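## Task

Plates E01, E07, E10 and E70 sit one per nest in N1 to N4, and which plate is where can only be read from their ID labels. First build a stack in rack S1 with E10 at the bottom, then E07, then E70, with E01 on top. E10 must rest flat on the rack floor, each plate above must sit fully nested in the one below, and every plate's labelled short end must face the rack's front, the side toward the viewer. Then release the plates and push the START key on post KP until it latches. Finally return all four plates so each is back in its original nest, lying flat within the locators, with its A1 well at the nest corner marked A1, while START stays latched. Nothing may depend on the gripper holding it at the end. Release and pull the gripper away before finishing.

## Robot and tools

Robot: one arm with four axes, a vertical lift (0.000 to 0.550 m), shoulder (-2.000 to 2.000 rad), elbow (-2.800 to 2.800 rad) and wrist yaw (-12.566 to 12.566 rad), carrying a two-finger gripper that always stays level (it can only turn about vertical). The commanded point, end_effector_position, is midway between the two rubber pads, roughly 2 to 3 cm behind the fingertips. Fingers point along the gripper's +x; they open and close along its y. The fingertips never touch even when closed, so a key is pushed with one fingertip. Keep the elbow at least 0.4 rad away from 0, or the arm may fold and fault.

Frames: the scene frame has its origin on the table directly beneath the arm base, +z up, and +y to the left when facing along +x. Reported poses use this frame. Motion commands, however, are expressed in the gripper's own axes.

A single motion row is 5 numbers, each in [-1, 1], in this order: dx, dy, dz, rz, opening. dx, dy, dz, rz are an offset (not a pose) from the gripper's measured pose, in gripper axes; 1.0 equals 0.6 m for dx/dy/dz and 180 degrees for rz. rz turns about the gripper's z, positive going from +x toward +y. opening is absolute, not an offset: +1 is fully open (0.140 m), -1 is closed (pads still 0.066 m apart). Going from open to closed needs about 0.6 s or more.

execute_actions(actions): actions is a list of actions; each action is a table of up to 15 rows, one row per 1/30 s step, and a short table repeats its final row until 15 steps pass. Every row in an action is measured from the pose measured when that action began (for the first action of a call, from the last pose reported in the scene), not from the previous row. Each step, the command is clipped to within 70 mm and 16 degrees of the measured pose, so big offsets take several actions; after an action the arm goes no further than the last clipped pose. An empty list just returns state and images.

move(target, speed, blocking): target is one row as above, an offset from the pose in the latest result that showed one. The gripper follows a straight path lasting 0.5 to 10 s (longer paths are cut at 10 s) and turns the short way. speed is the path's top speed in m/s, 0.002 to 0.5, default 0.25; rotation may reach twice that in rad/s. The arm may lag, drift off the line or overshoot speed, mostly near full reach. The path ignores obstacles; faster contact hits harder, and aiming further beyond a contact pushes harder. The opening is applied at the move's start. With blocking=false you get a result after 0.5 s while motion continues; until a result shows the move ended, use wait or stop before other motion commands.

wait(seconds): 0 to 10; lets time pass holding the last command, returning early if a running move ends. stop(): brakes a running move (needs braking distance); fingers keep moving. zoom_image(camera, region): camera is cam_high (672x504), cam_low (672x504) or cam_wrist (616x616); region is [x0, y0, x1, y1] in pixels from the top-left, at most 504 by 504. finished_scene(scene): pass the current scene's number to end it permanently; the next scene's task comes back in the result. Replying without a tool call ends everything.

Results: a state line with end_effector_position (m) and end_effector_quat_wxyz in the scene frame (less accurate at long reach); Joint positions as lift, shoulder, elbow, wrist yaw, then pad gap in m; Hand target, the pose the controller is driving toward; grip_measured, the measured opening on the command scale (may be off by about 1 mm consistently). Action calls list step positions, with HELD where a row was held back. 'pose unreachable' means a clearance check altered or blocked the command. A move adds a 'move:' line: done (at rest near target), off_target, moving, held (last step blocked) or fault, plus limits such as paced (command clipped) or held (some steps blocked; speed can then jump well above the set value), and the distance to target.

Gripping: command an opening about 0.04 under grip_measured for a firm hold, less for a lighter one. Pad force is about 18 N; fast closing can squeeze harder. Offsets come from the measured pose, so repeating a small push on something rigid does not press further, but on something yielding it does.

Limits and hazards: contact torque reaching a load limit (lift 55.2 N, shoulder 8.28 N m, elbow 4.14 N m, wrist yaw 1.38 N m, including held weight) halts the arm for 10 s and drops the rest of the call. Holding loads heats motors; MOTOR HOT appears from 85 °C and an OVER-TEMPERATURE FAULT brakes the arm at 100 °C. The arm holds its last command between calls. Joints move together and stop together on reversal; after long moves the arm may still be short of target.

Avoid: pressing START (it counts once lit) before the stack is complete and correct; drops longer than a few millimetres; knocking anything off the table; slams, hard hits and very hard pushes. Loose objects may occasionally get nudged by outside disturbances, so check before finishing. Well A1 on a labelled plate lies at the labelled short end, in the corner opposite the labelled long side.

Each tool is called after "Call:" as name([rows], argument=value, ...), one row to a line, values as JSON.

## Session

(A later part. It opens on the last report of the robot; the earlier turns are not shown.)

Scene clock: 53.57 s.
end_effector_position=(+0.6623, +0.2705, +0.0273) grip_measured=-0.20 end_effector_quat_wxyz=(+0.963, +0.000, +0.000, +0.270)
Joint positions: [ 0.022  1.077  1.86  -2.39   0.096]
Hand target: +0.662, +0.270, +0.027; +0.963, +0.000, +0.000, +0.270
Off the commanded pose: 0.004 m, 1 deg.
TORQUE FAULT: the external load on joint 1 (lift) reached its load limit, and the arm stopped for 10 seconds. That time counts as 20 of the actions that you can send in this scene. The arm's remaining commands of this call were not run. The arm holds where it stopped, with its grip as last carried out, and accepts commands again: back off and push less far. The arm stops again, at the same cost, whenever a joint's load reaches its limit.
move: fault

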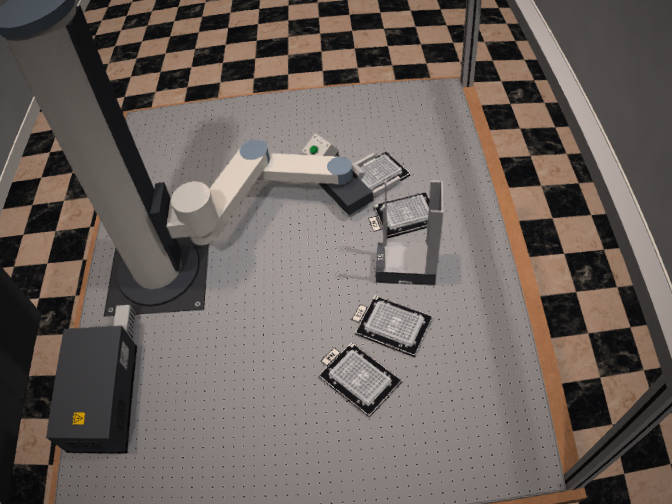

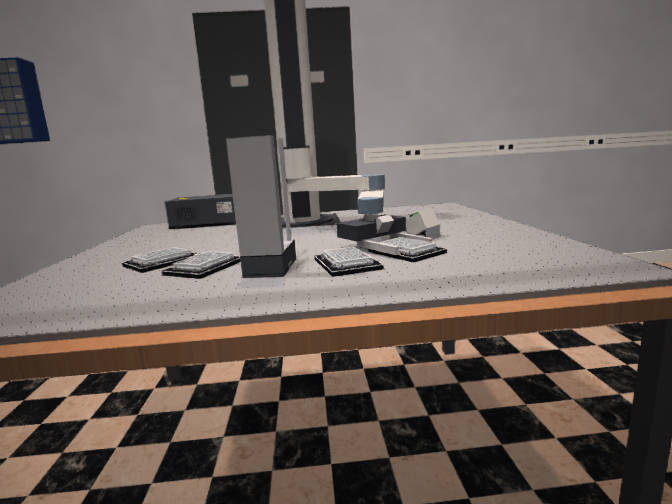

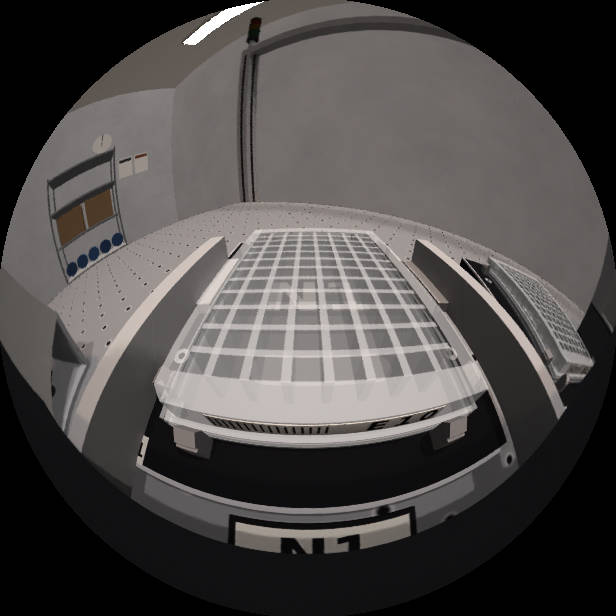

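Call:
move(target=[0,-0.018,-0.085,0,-0.52], speed=0.1)

Call:
zoom_image(camera="cam_wrist", region=[120,210,520,530])

Call:
zoom_image(camera="cam_low", region=[210,95,310,165])

Call:
zoom_image(camera="cam_high", region=[360,150,460,240])

Scene clock: 76.60 s.
end_effector_position=(+0.7193, -0.0707, +0.3399) grip_measured=-0.47 end_effector_quat_wxyz=(+0.999, +0.000, +0.000, -0.035)
Joint positions: [ 0.335  0.458  1.807 -2.335  0.086]
Hand target: +0.719, -0.071, +0.340; +0.999, +0.000, +0.000, -0.035
Off the commanded pose: 0.000 m, 0 deg.
move: done

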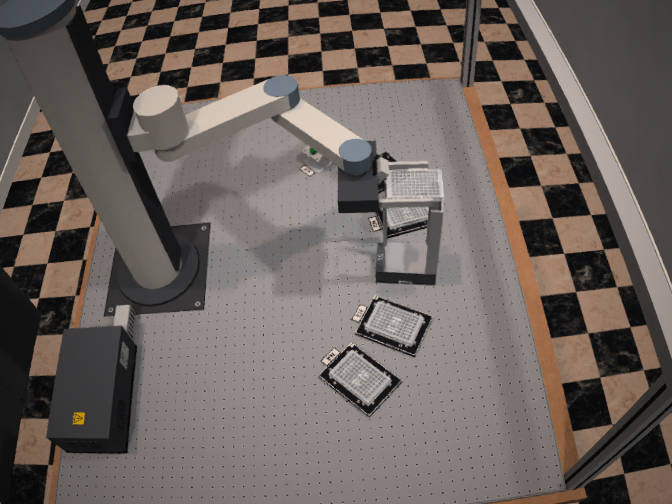

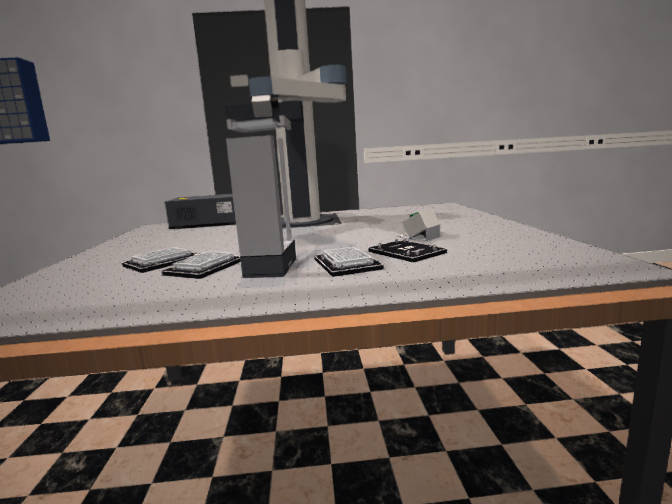

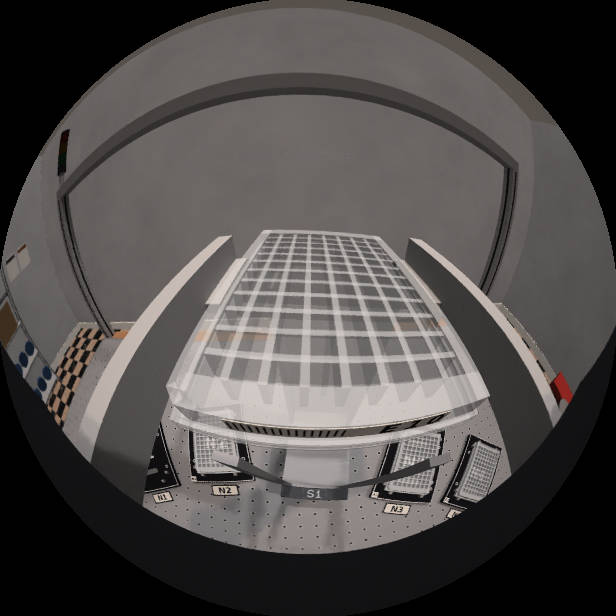

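Region (120, 210, 520, 530) of cam_wrist's 616x616 image, scaled by 1.260, with more detail than that image has; it fills the top 403 rows of this view, and the rest is white.

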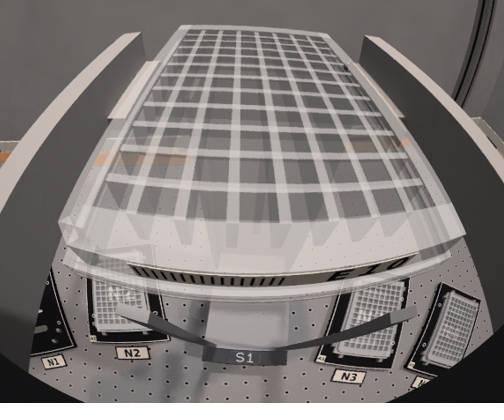

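Region (210, 95, 310, 165) of cam_low's 672x504 image, scaled by 5.040, with more detail than that image has; it fills the top 353 rows of this view, and the rest is white.

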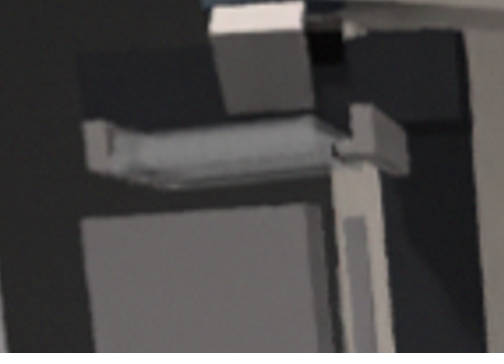

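Region (360, 150, 460, 240) of cam_high's 672x504 image, scaled by 5.040, with more detail than that image has; it fills the top 454 rows of this view, and the rest is white.

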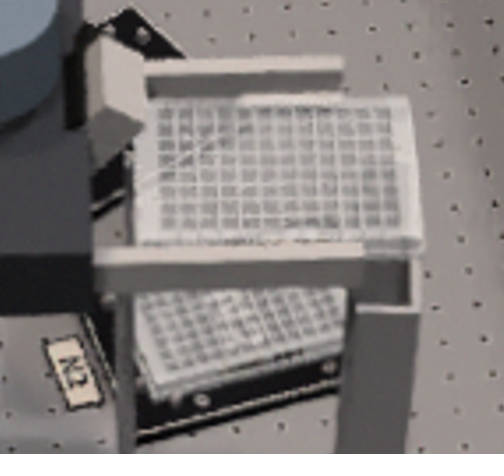

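Call:
move(target=[-0.004,-0.007,-0.012,-0.012,-0.52], speed=0.04)

Call:
zoom_image(camera="cam_wrist", region=[120,210,520,530])

Call:
zoom_image(camera="cam_low", region=[210,95,310,165])

Call:
zoom_image(camera="cam_high", region=[360,150,460,240])

Scene clock: 83.80 s.
end_effector_position=(+0.7166, -0.0748, +0.3326) grip_measured=-0.47 end_effector_quat_wxyz=(+0.999, +0.000, +0.000, -0.054)
Joint positions: [ 0.328  0.466  1.792 -2.367  0.086]
Hand target: +0.717, -0.075, +0.333; +0.999, +0.000, +0.000, -0.054
Off the commanded pose: 0.000 m, 0 deg.
move: done

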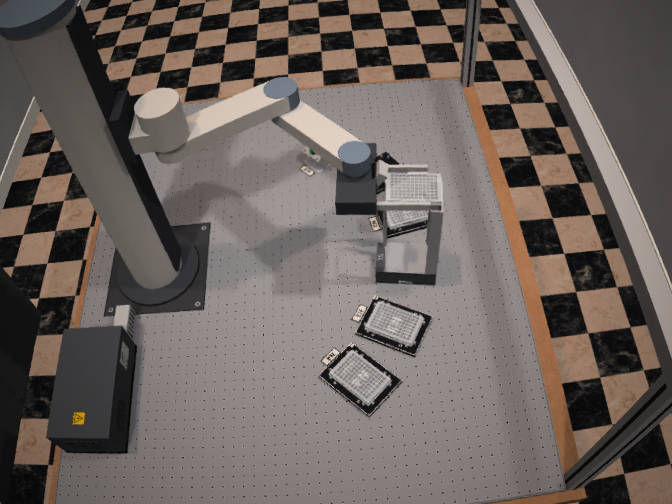

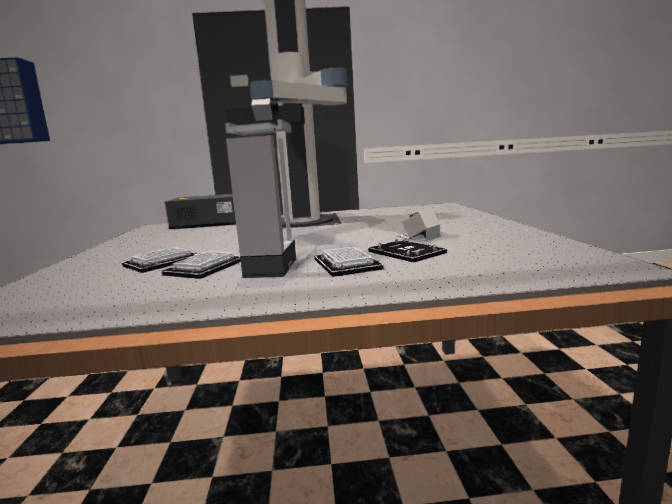

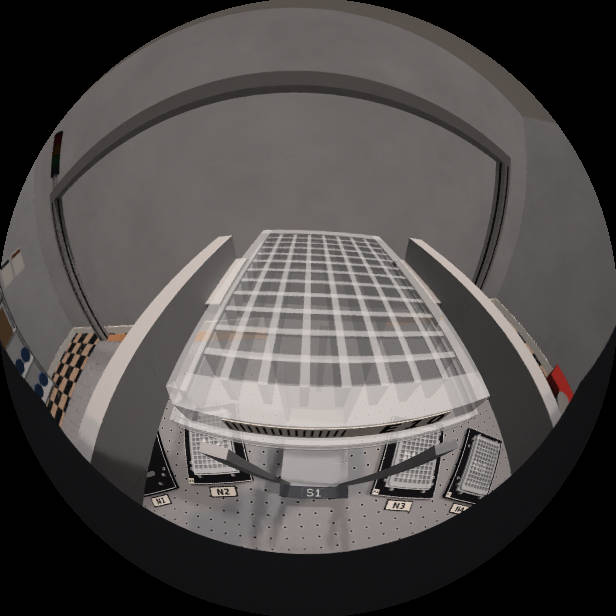

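Region (120, 210, 520, 530) of cam_wrist's 616x616 image, scaled by 1.260, with more detail than that image has; it fills the top 403 rows of this view, and the rest is white.

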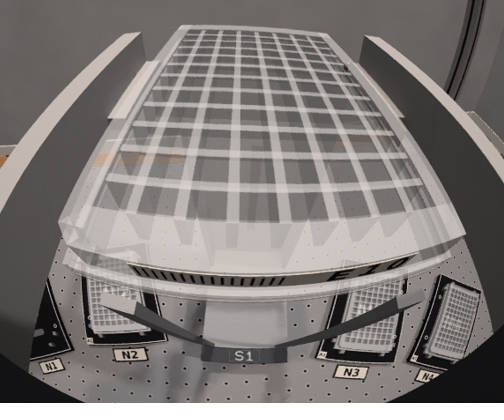

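Region (210, 95, 310, 165) of cam_low's 672x504 image, scaled by 5.040, with more detail than that image has; it fills the top 353 rows of this view, and the rest is white.

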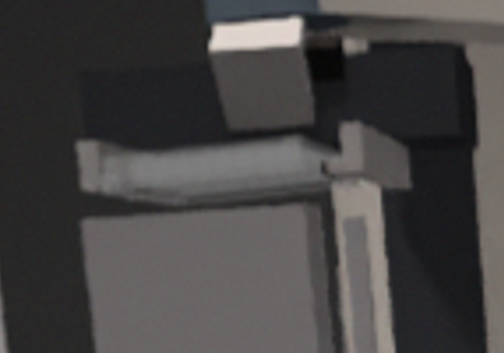

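Region (360, 150, 460, 240) of cam_high's 672x504 image, scaled by 5.040, with more detail than that image has; it fills the top 454 rows of this view, and the rest is white.

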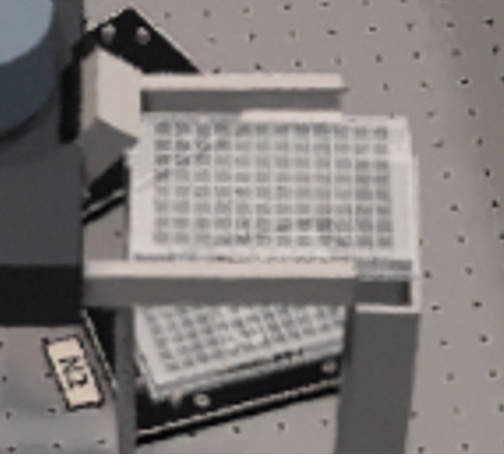

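Call:
move(target=[0,-0.003,-0.012,0,-0.52], speed=0.02)

Call:
zoom_image(camera="cam_wrist", region=[120,210,520,530])

Call:
zoom_image(camera="cam_high", region=[370,160,450,230])

Scene clock: 88.77 s.
end_effector_position=(+0.7164, -0.0766, +0.3254) grip_measured=-0.47 end_effector_quat_wxyz=(+0.999, +0.000, +0.000, -0.054)
Joint positions: [ 0.32   0.462  1.793 -2.363  0.086]
Hand target: +0.716, -0.077, +0.325; +0.999, +0.000, +0.000, -0.054
Off the commanded pose: 0.000 m, 0 deg.
move: done

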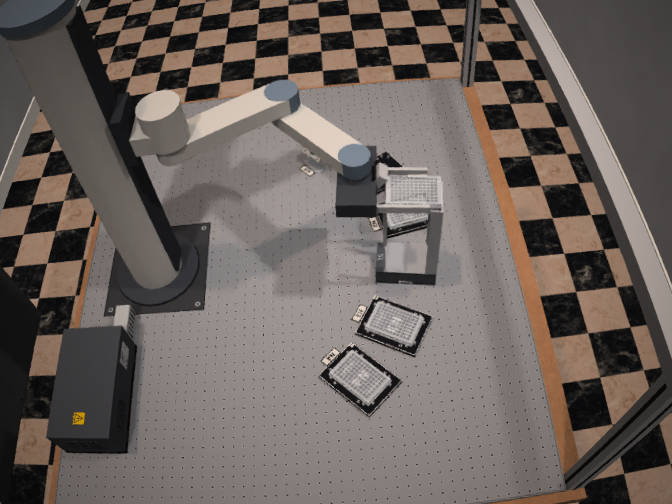

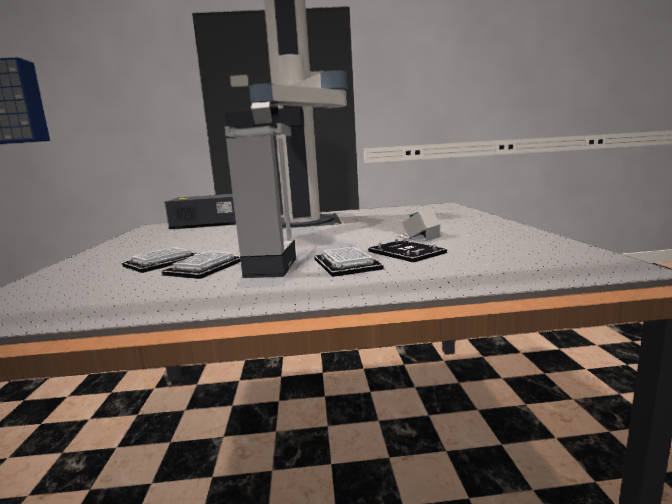

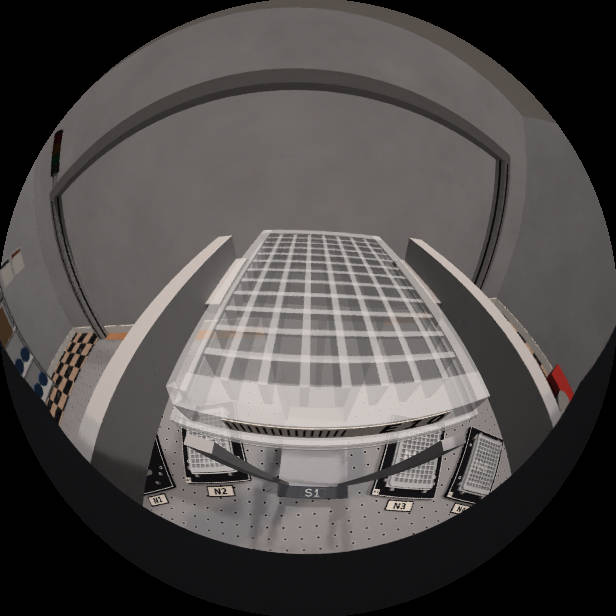

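Region (120, 210, 520, 530) of cam_wrist's 616x616 image, scaled by 1.260, with more detail than that image has; it fills the top 403 rows of this view, and the rest is white.

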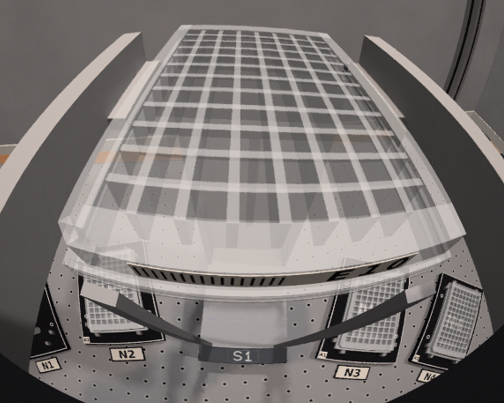

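Region (370, 160, 450, 230) of cam_high's 672x504 image, scaled by 6.300, with more detail than that image has; it fills the top 441 rows of this view, and the rest is white.

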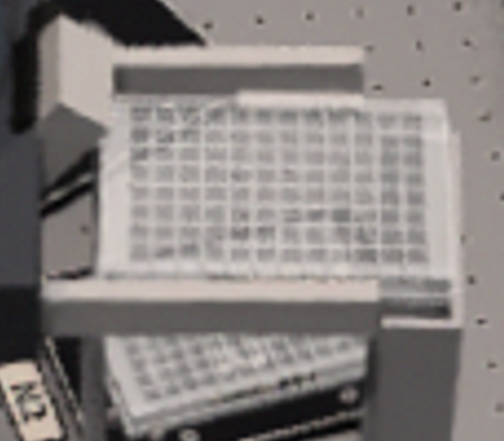

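Call:
move(target=[0,0,0,-0.005,-0.52], speed=0.02)

Call:
move(target=[0,0,-0.03,0,-0.52], speed=0.012)

Call:
zoom_image(camera="cam_wrist", region=[120,190,520,510])

Call:
zoom_image(camera="cam_high", region=[370,160,450,230])

Scene clock: 94.83 s.
end_effector_position=(+0.7164, -0.0765, +0.3254) grip_measured=-0.47 end_effector_quat_wxyz=(+0.998, +0.000, +0.000, -0.062)
Joint positions: [ 0.32   0.467  1.792 -2.383  0.086]
Hand target: +0.716, -0.077, +0.325; +0.998, +0.000, +0.000, -0.062
Off the commanded pose: 0.000 m, 0 deg.
move: done

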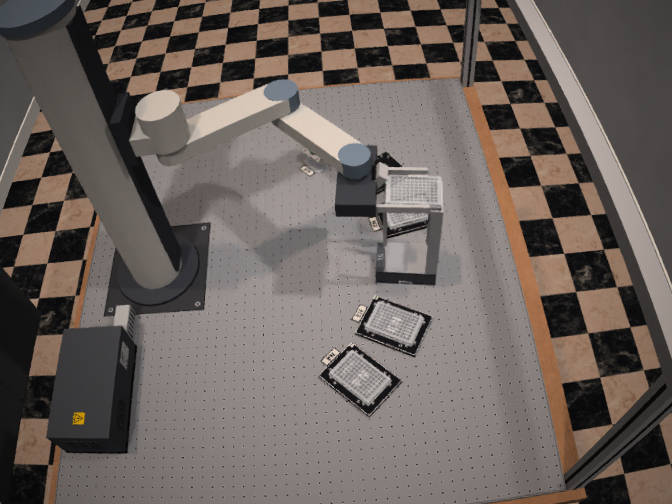

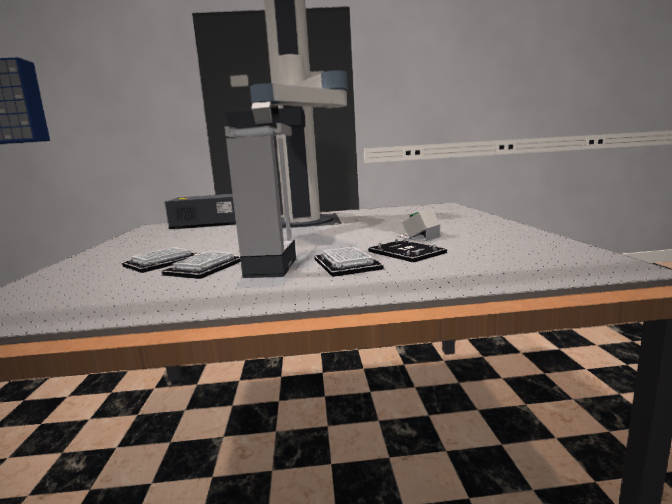

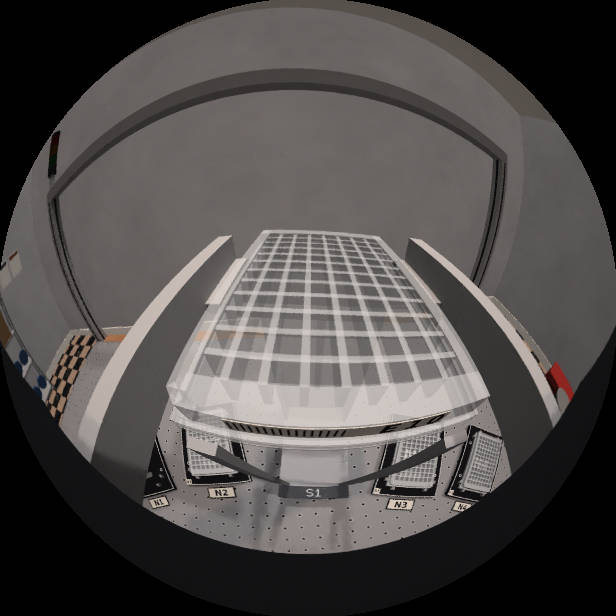

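Scene clock: 96.57 s.
end_effector_position=(+0.7163, -0.0771, +0.3074) grip_measured=-0.49 end_effector_quat_wxyz=(+0.998, +0.000, +0.000, -0.063)
Joint positions: [ 0.302  0.467  1.792 -2.384  0.085]
Hand target: +0.716, -0.077, +0.307; +0.998, +0.000, +0.000, -0.062
Off the commanded pose: 0.001 m, 0 deg.
move: done

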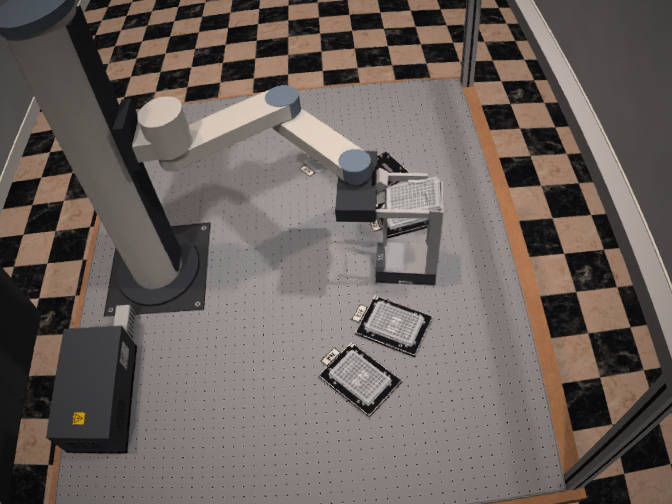

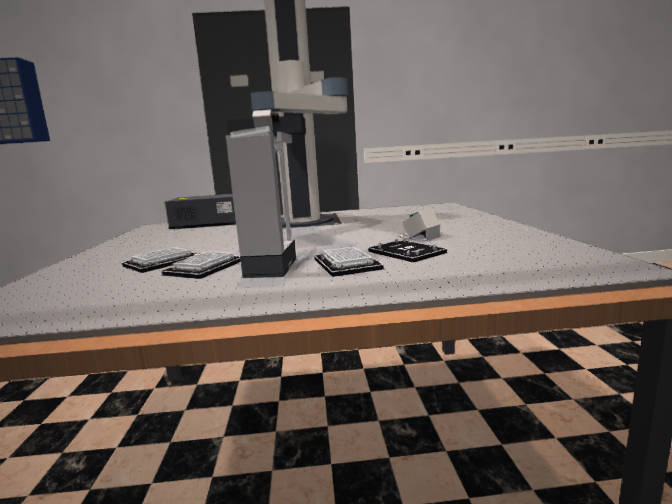

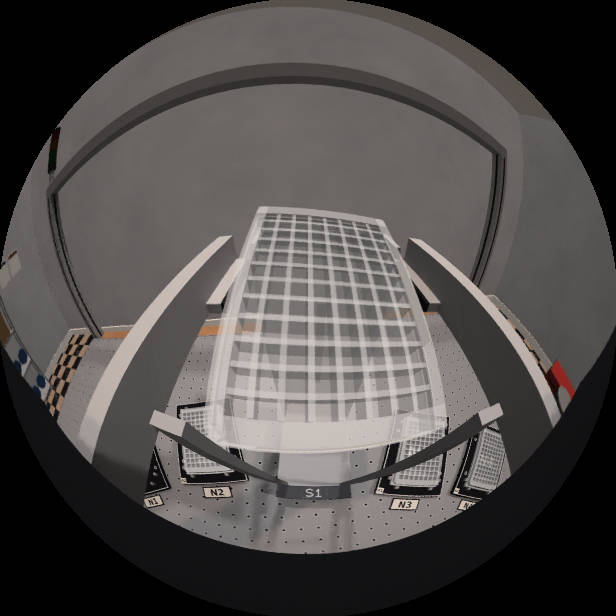

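Region (120, 190, 520, 510) of cam_wrist's 616x616 image, scaled by 1.260, with more detail than that image has; it fills the top 403 rows of this view, and the rest is white.

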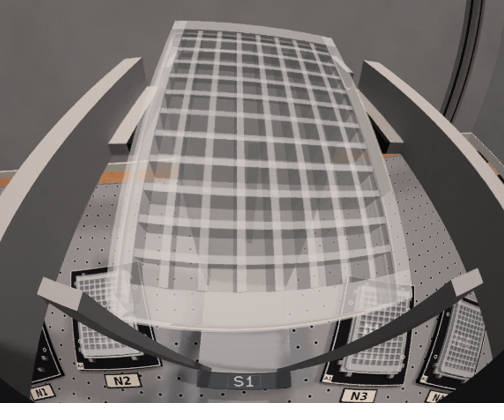

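Region (370, 160, 450, 230) of cam_high's 672x504 image, scaled by 6.300, with more detail than that image has; it fills the top 441 rows of this view, and the rest is white.

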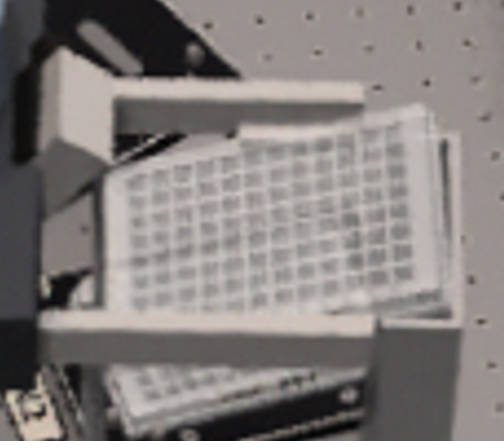

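Call:
move(target=[0,-0.004,0.002,-0.004,-0.55], speed=0.01)

Call:
move(target=[0,0,-0.01,0,-0.55], speed=0.01)

Call:
zoom_image(camera="cam_wrist", region=[120,190,520,510])

Scene clock: 101.73 s.
end_effector_position=(+0.7160, -0.0792, +0.3086) grip_measured=-0.49 end_effector_quat_wxyz=(+0.998, +0.000, +0.000, -0.069)
Joint positions: [ 0.304  0.465  1.792 -2.395  0.085]
Hand target: +0.716, -0.079, +0.309; +0.998, +0.000, +0.000, -0.069
Off the commanded pose: 0.000 m, 0 deg.
move: done

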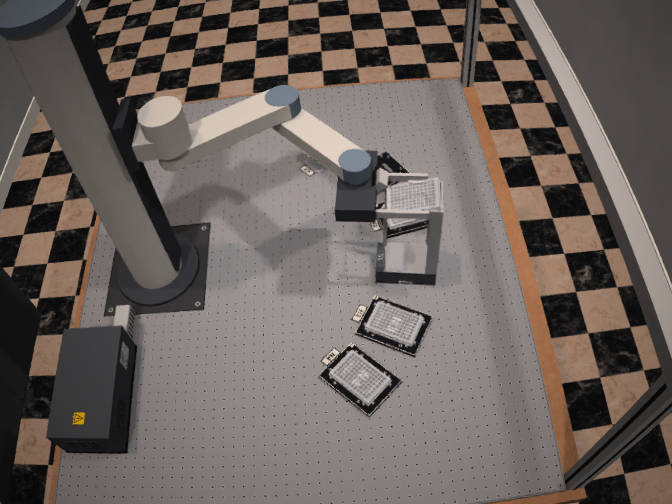

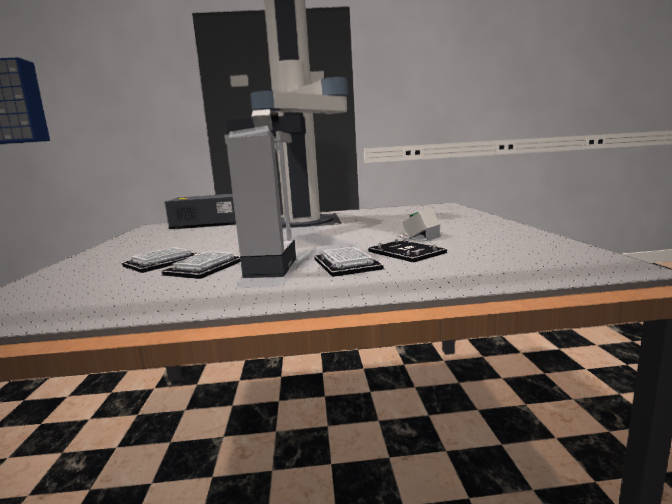

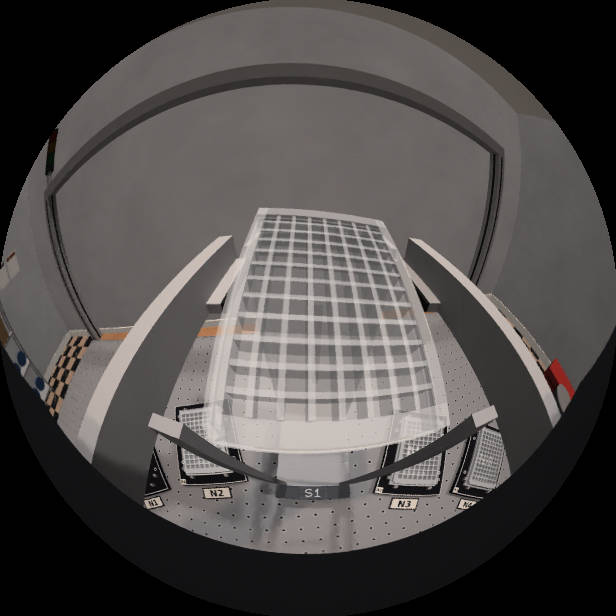

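Scene clock: 102.57 s.
end_effector_position=(+0.7160, -0.0792, +0.3026) grip_measured=-0.49 end_effector_quat_wxyz=(+0.998, +0.000, +0.000, -0.069)
Joint positions: [ 0.298  0.465  1.792 -2.395  0.085]
Hand target: +0.716, -0.079, +0.303; +0.998, +0.000, +0.000, -0.069
Off the commanded pose: 0.000 m, 0 deg.
move: done

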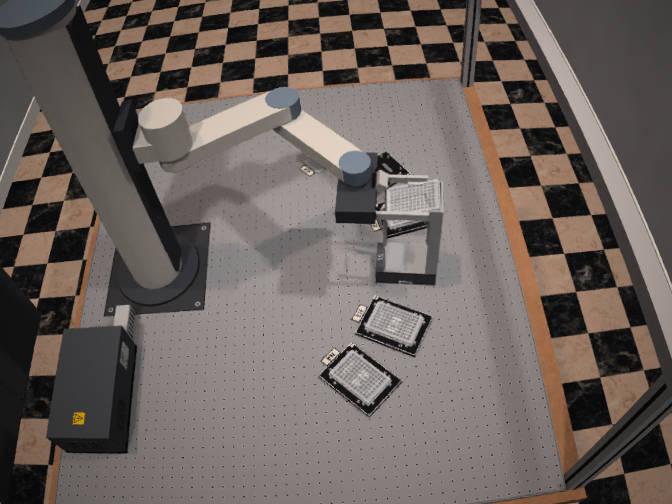

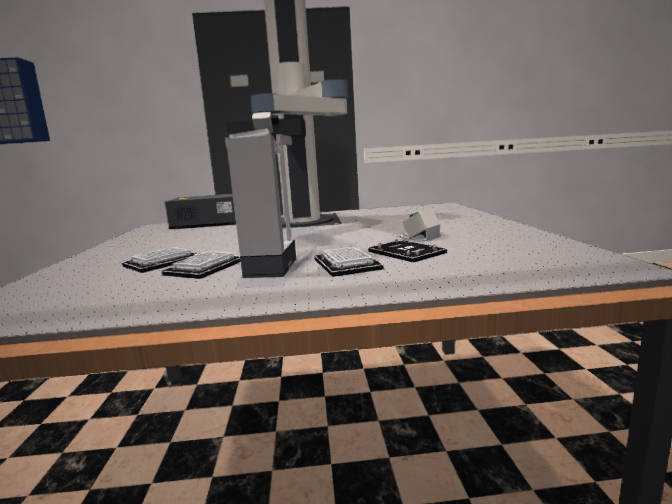

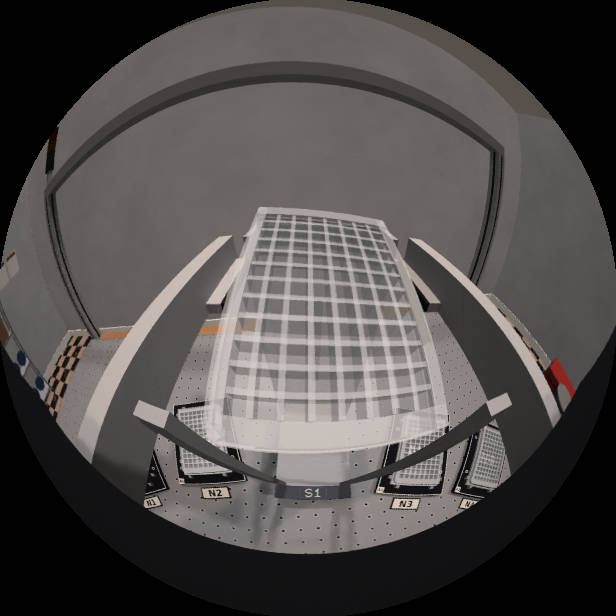

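Region (120, 190, 520, 510) of cam_wrist's 616x616 image, scaled by 1.260, with more detail than that image has; it fills the top 403 rows of this view, and the rest is white.

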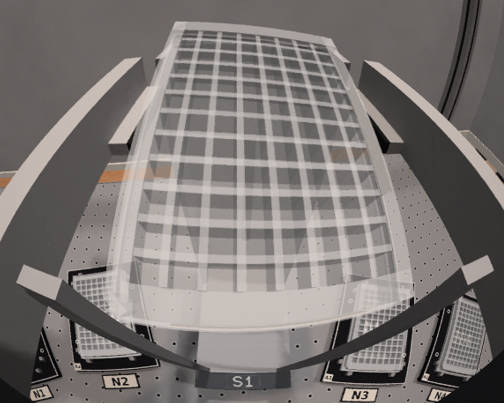

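Call:
move(target=[0,0.001,-0.35,0,-0.55], speed=0.1)

Call:
move(target=[0,0,-0.025,0,-0.55], speed=0.015)

Scene clock: 107.50 s.
end_effector_position=(+0.7159, -0.0790, +0.0926) grip_measured=-0.49 end_effector_quat_wxyz=(+0.998, +0.000, +0.000, -0.069)
Joint positions: [ 0.088  0.467  1.791 -2.397  0.085]
Hand target: +0.716, -0.079, +0.093; +0.998, +0.000, +0.000, -0.069
Off the commanded pose: 0.000 m, 0 deg.
move: done

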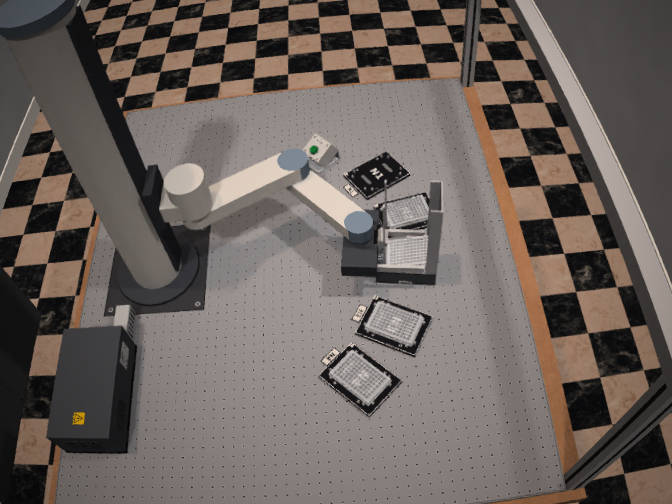

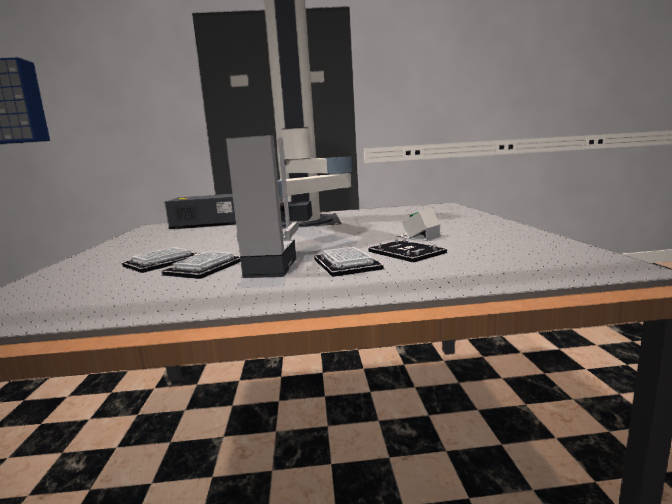

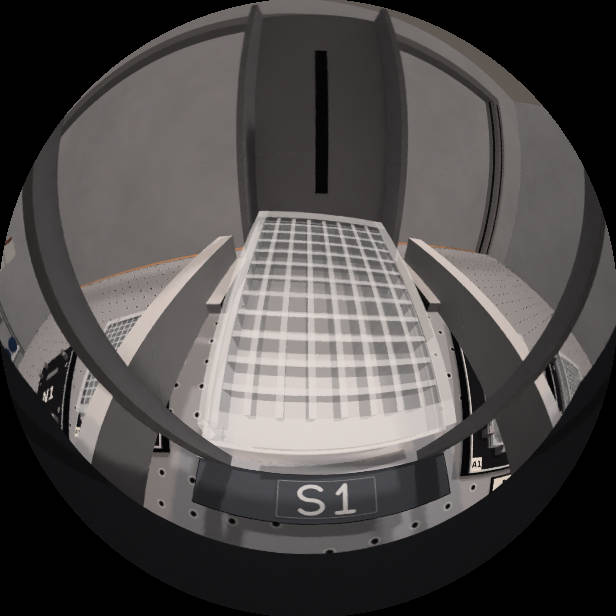

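Scene clock: 108.73 s.
end_effector_position=(+0.7158, -0.0792, +0.0779) grip_measured=-0.47 end_effector_quat_wxyz=(+0.998, +0.000, +0.000, -0.071)
Joint positions: [ 0.073  0.467  1.791 -2.399  0.085]
Hand target: +0.716, -0.079, +0.078; +0.998, +0.000, +0.000, -0.069
Off the commanded pose: 0.000 m, 0 deg.
move: done

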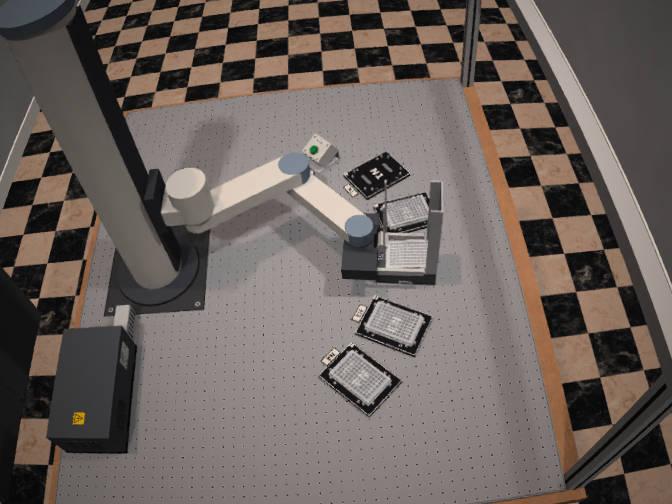

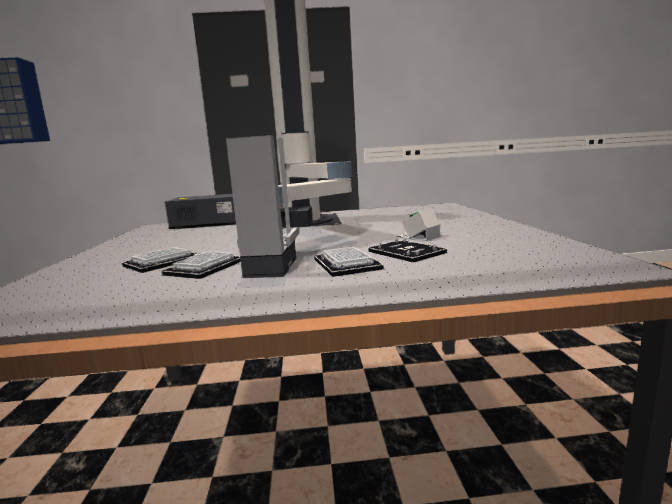

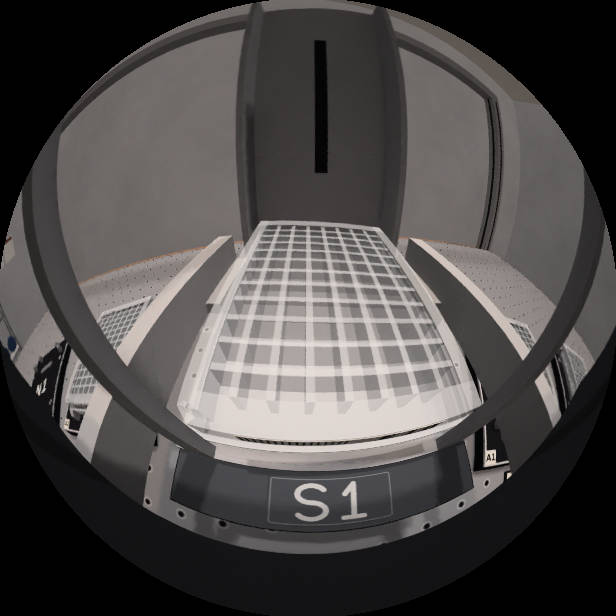

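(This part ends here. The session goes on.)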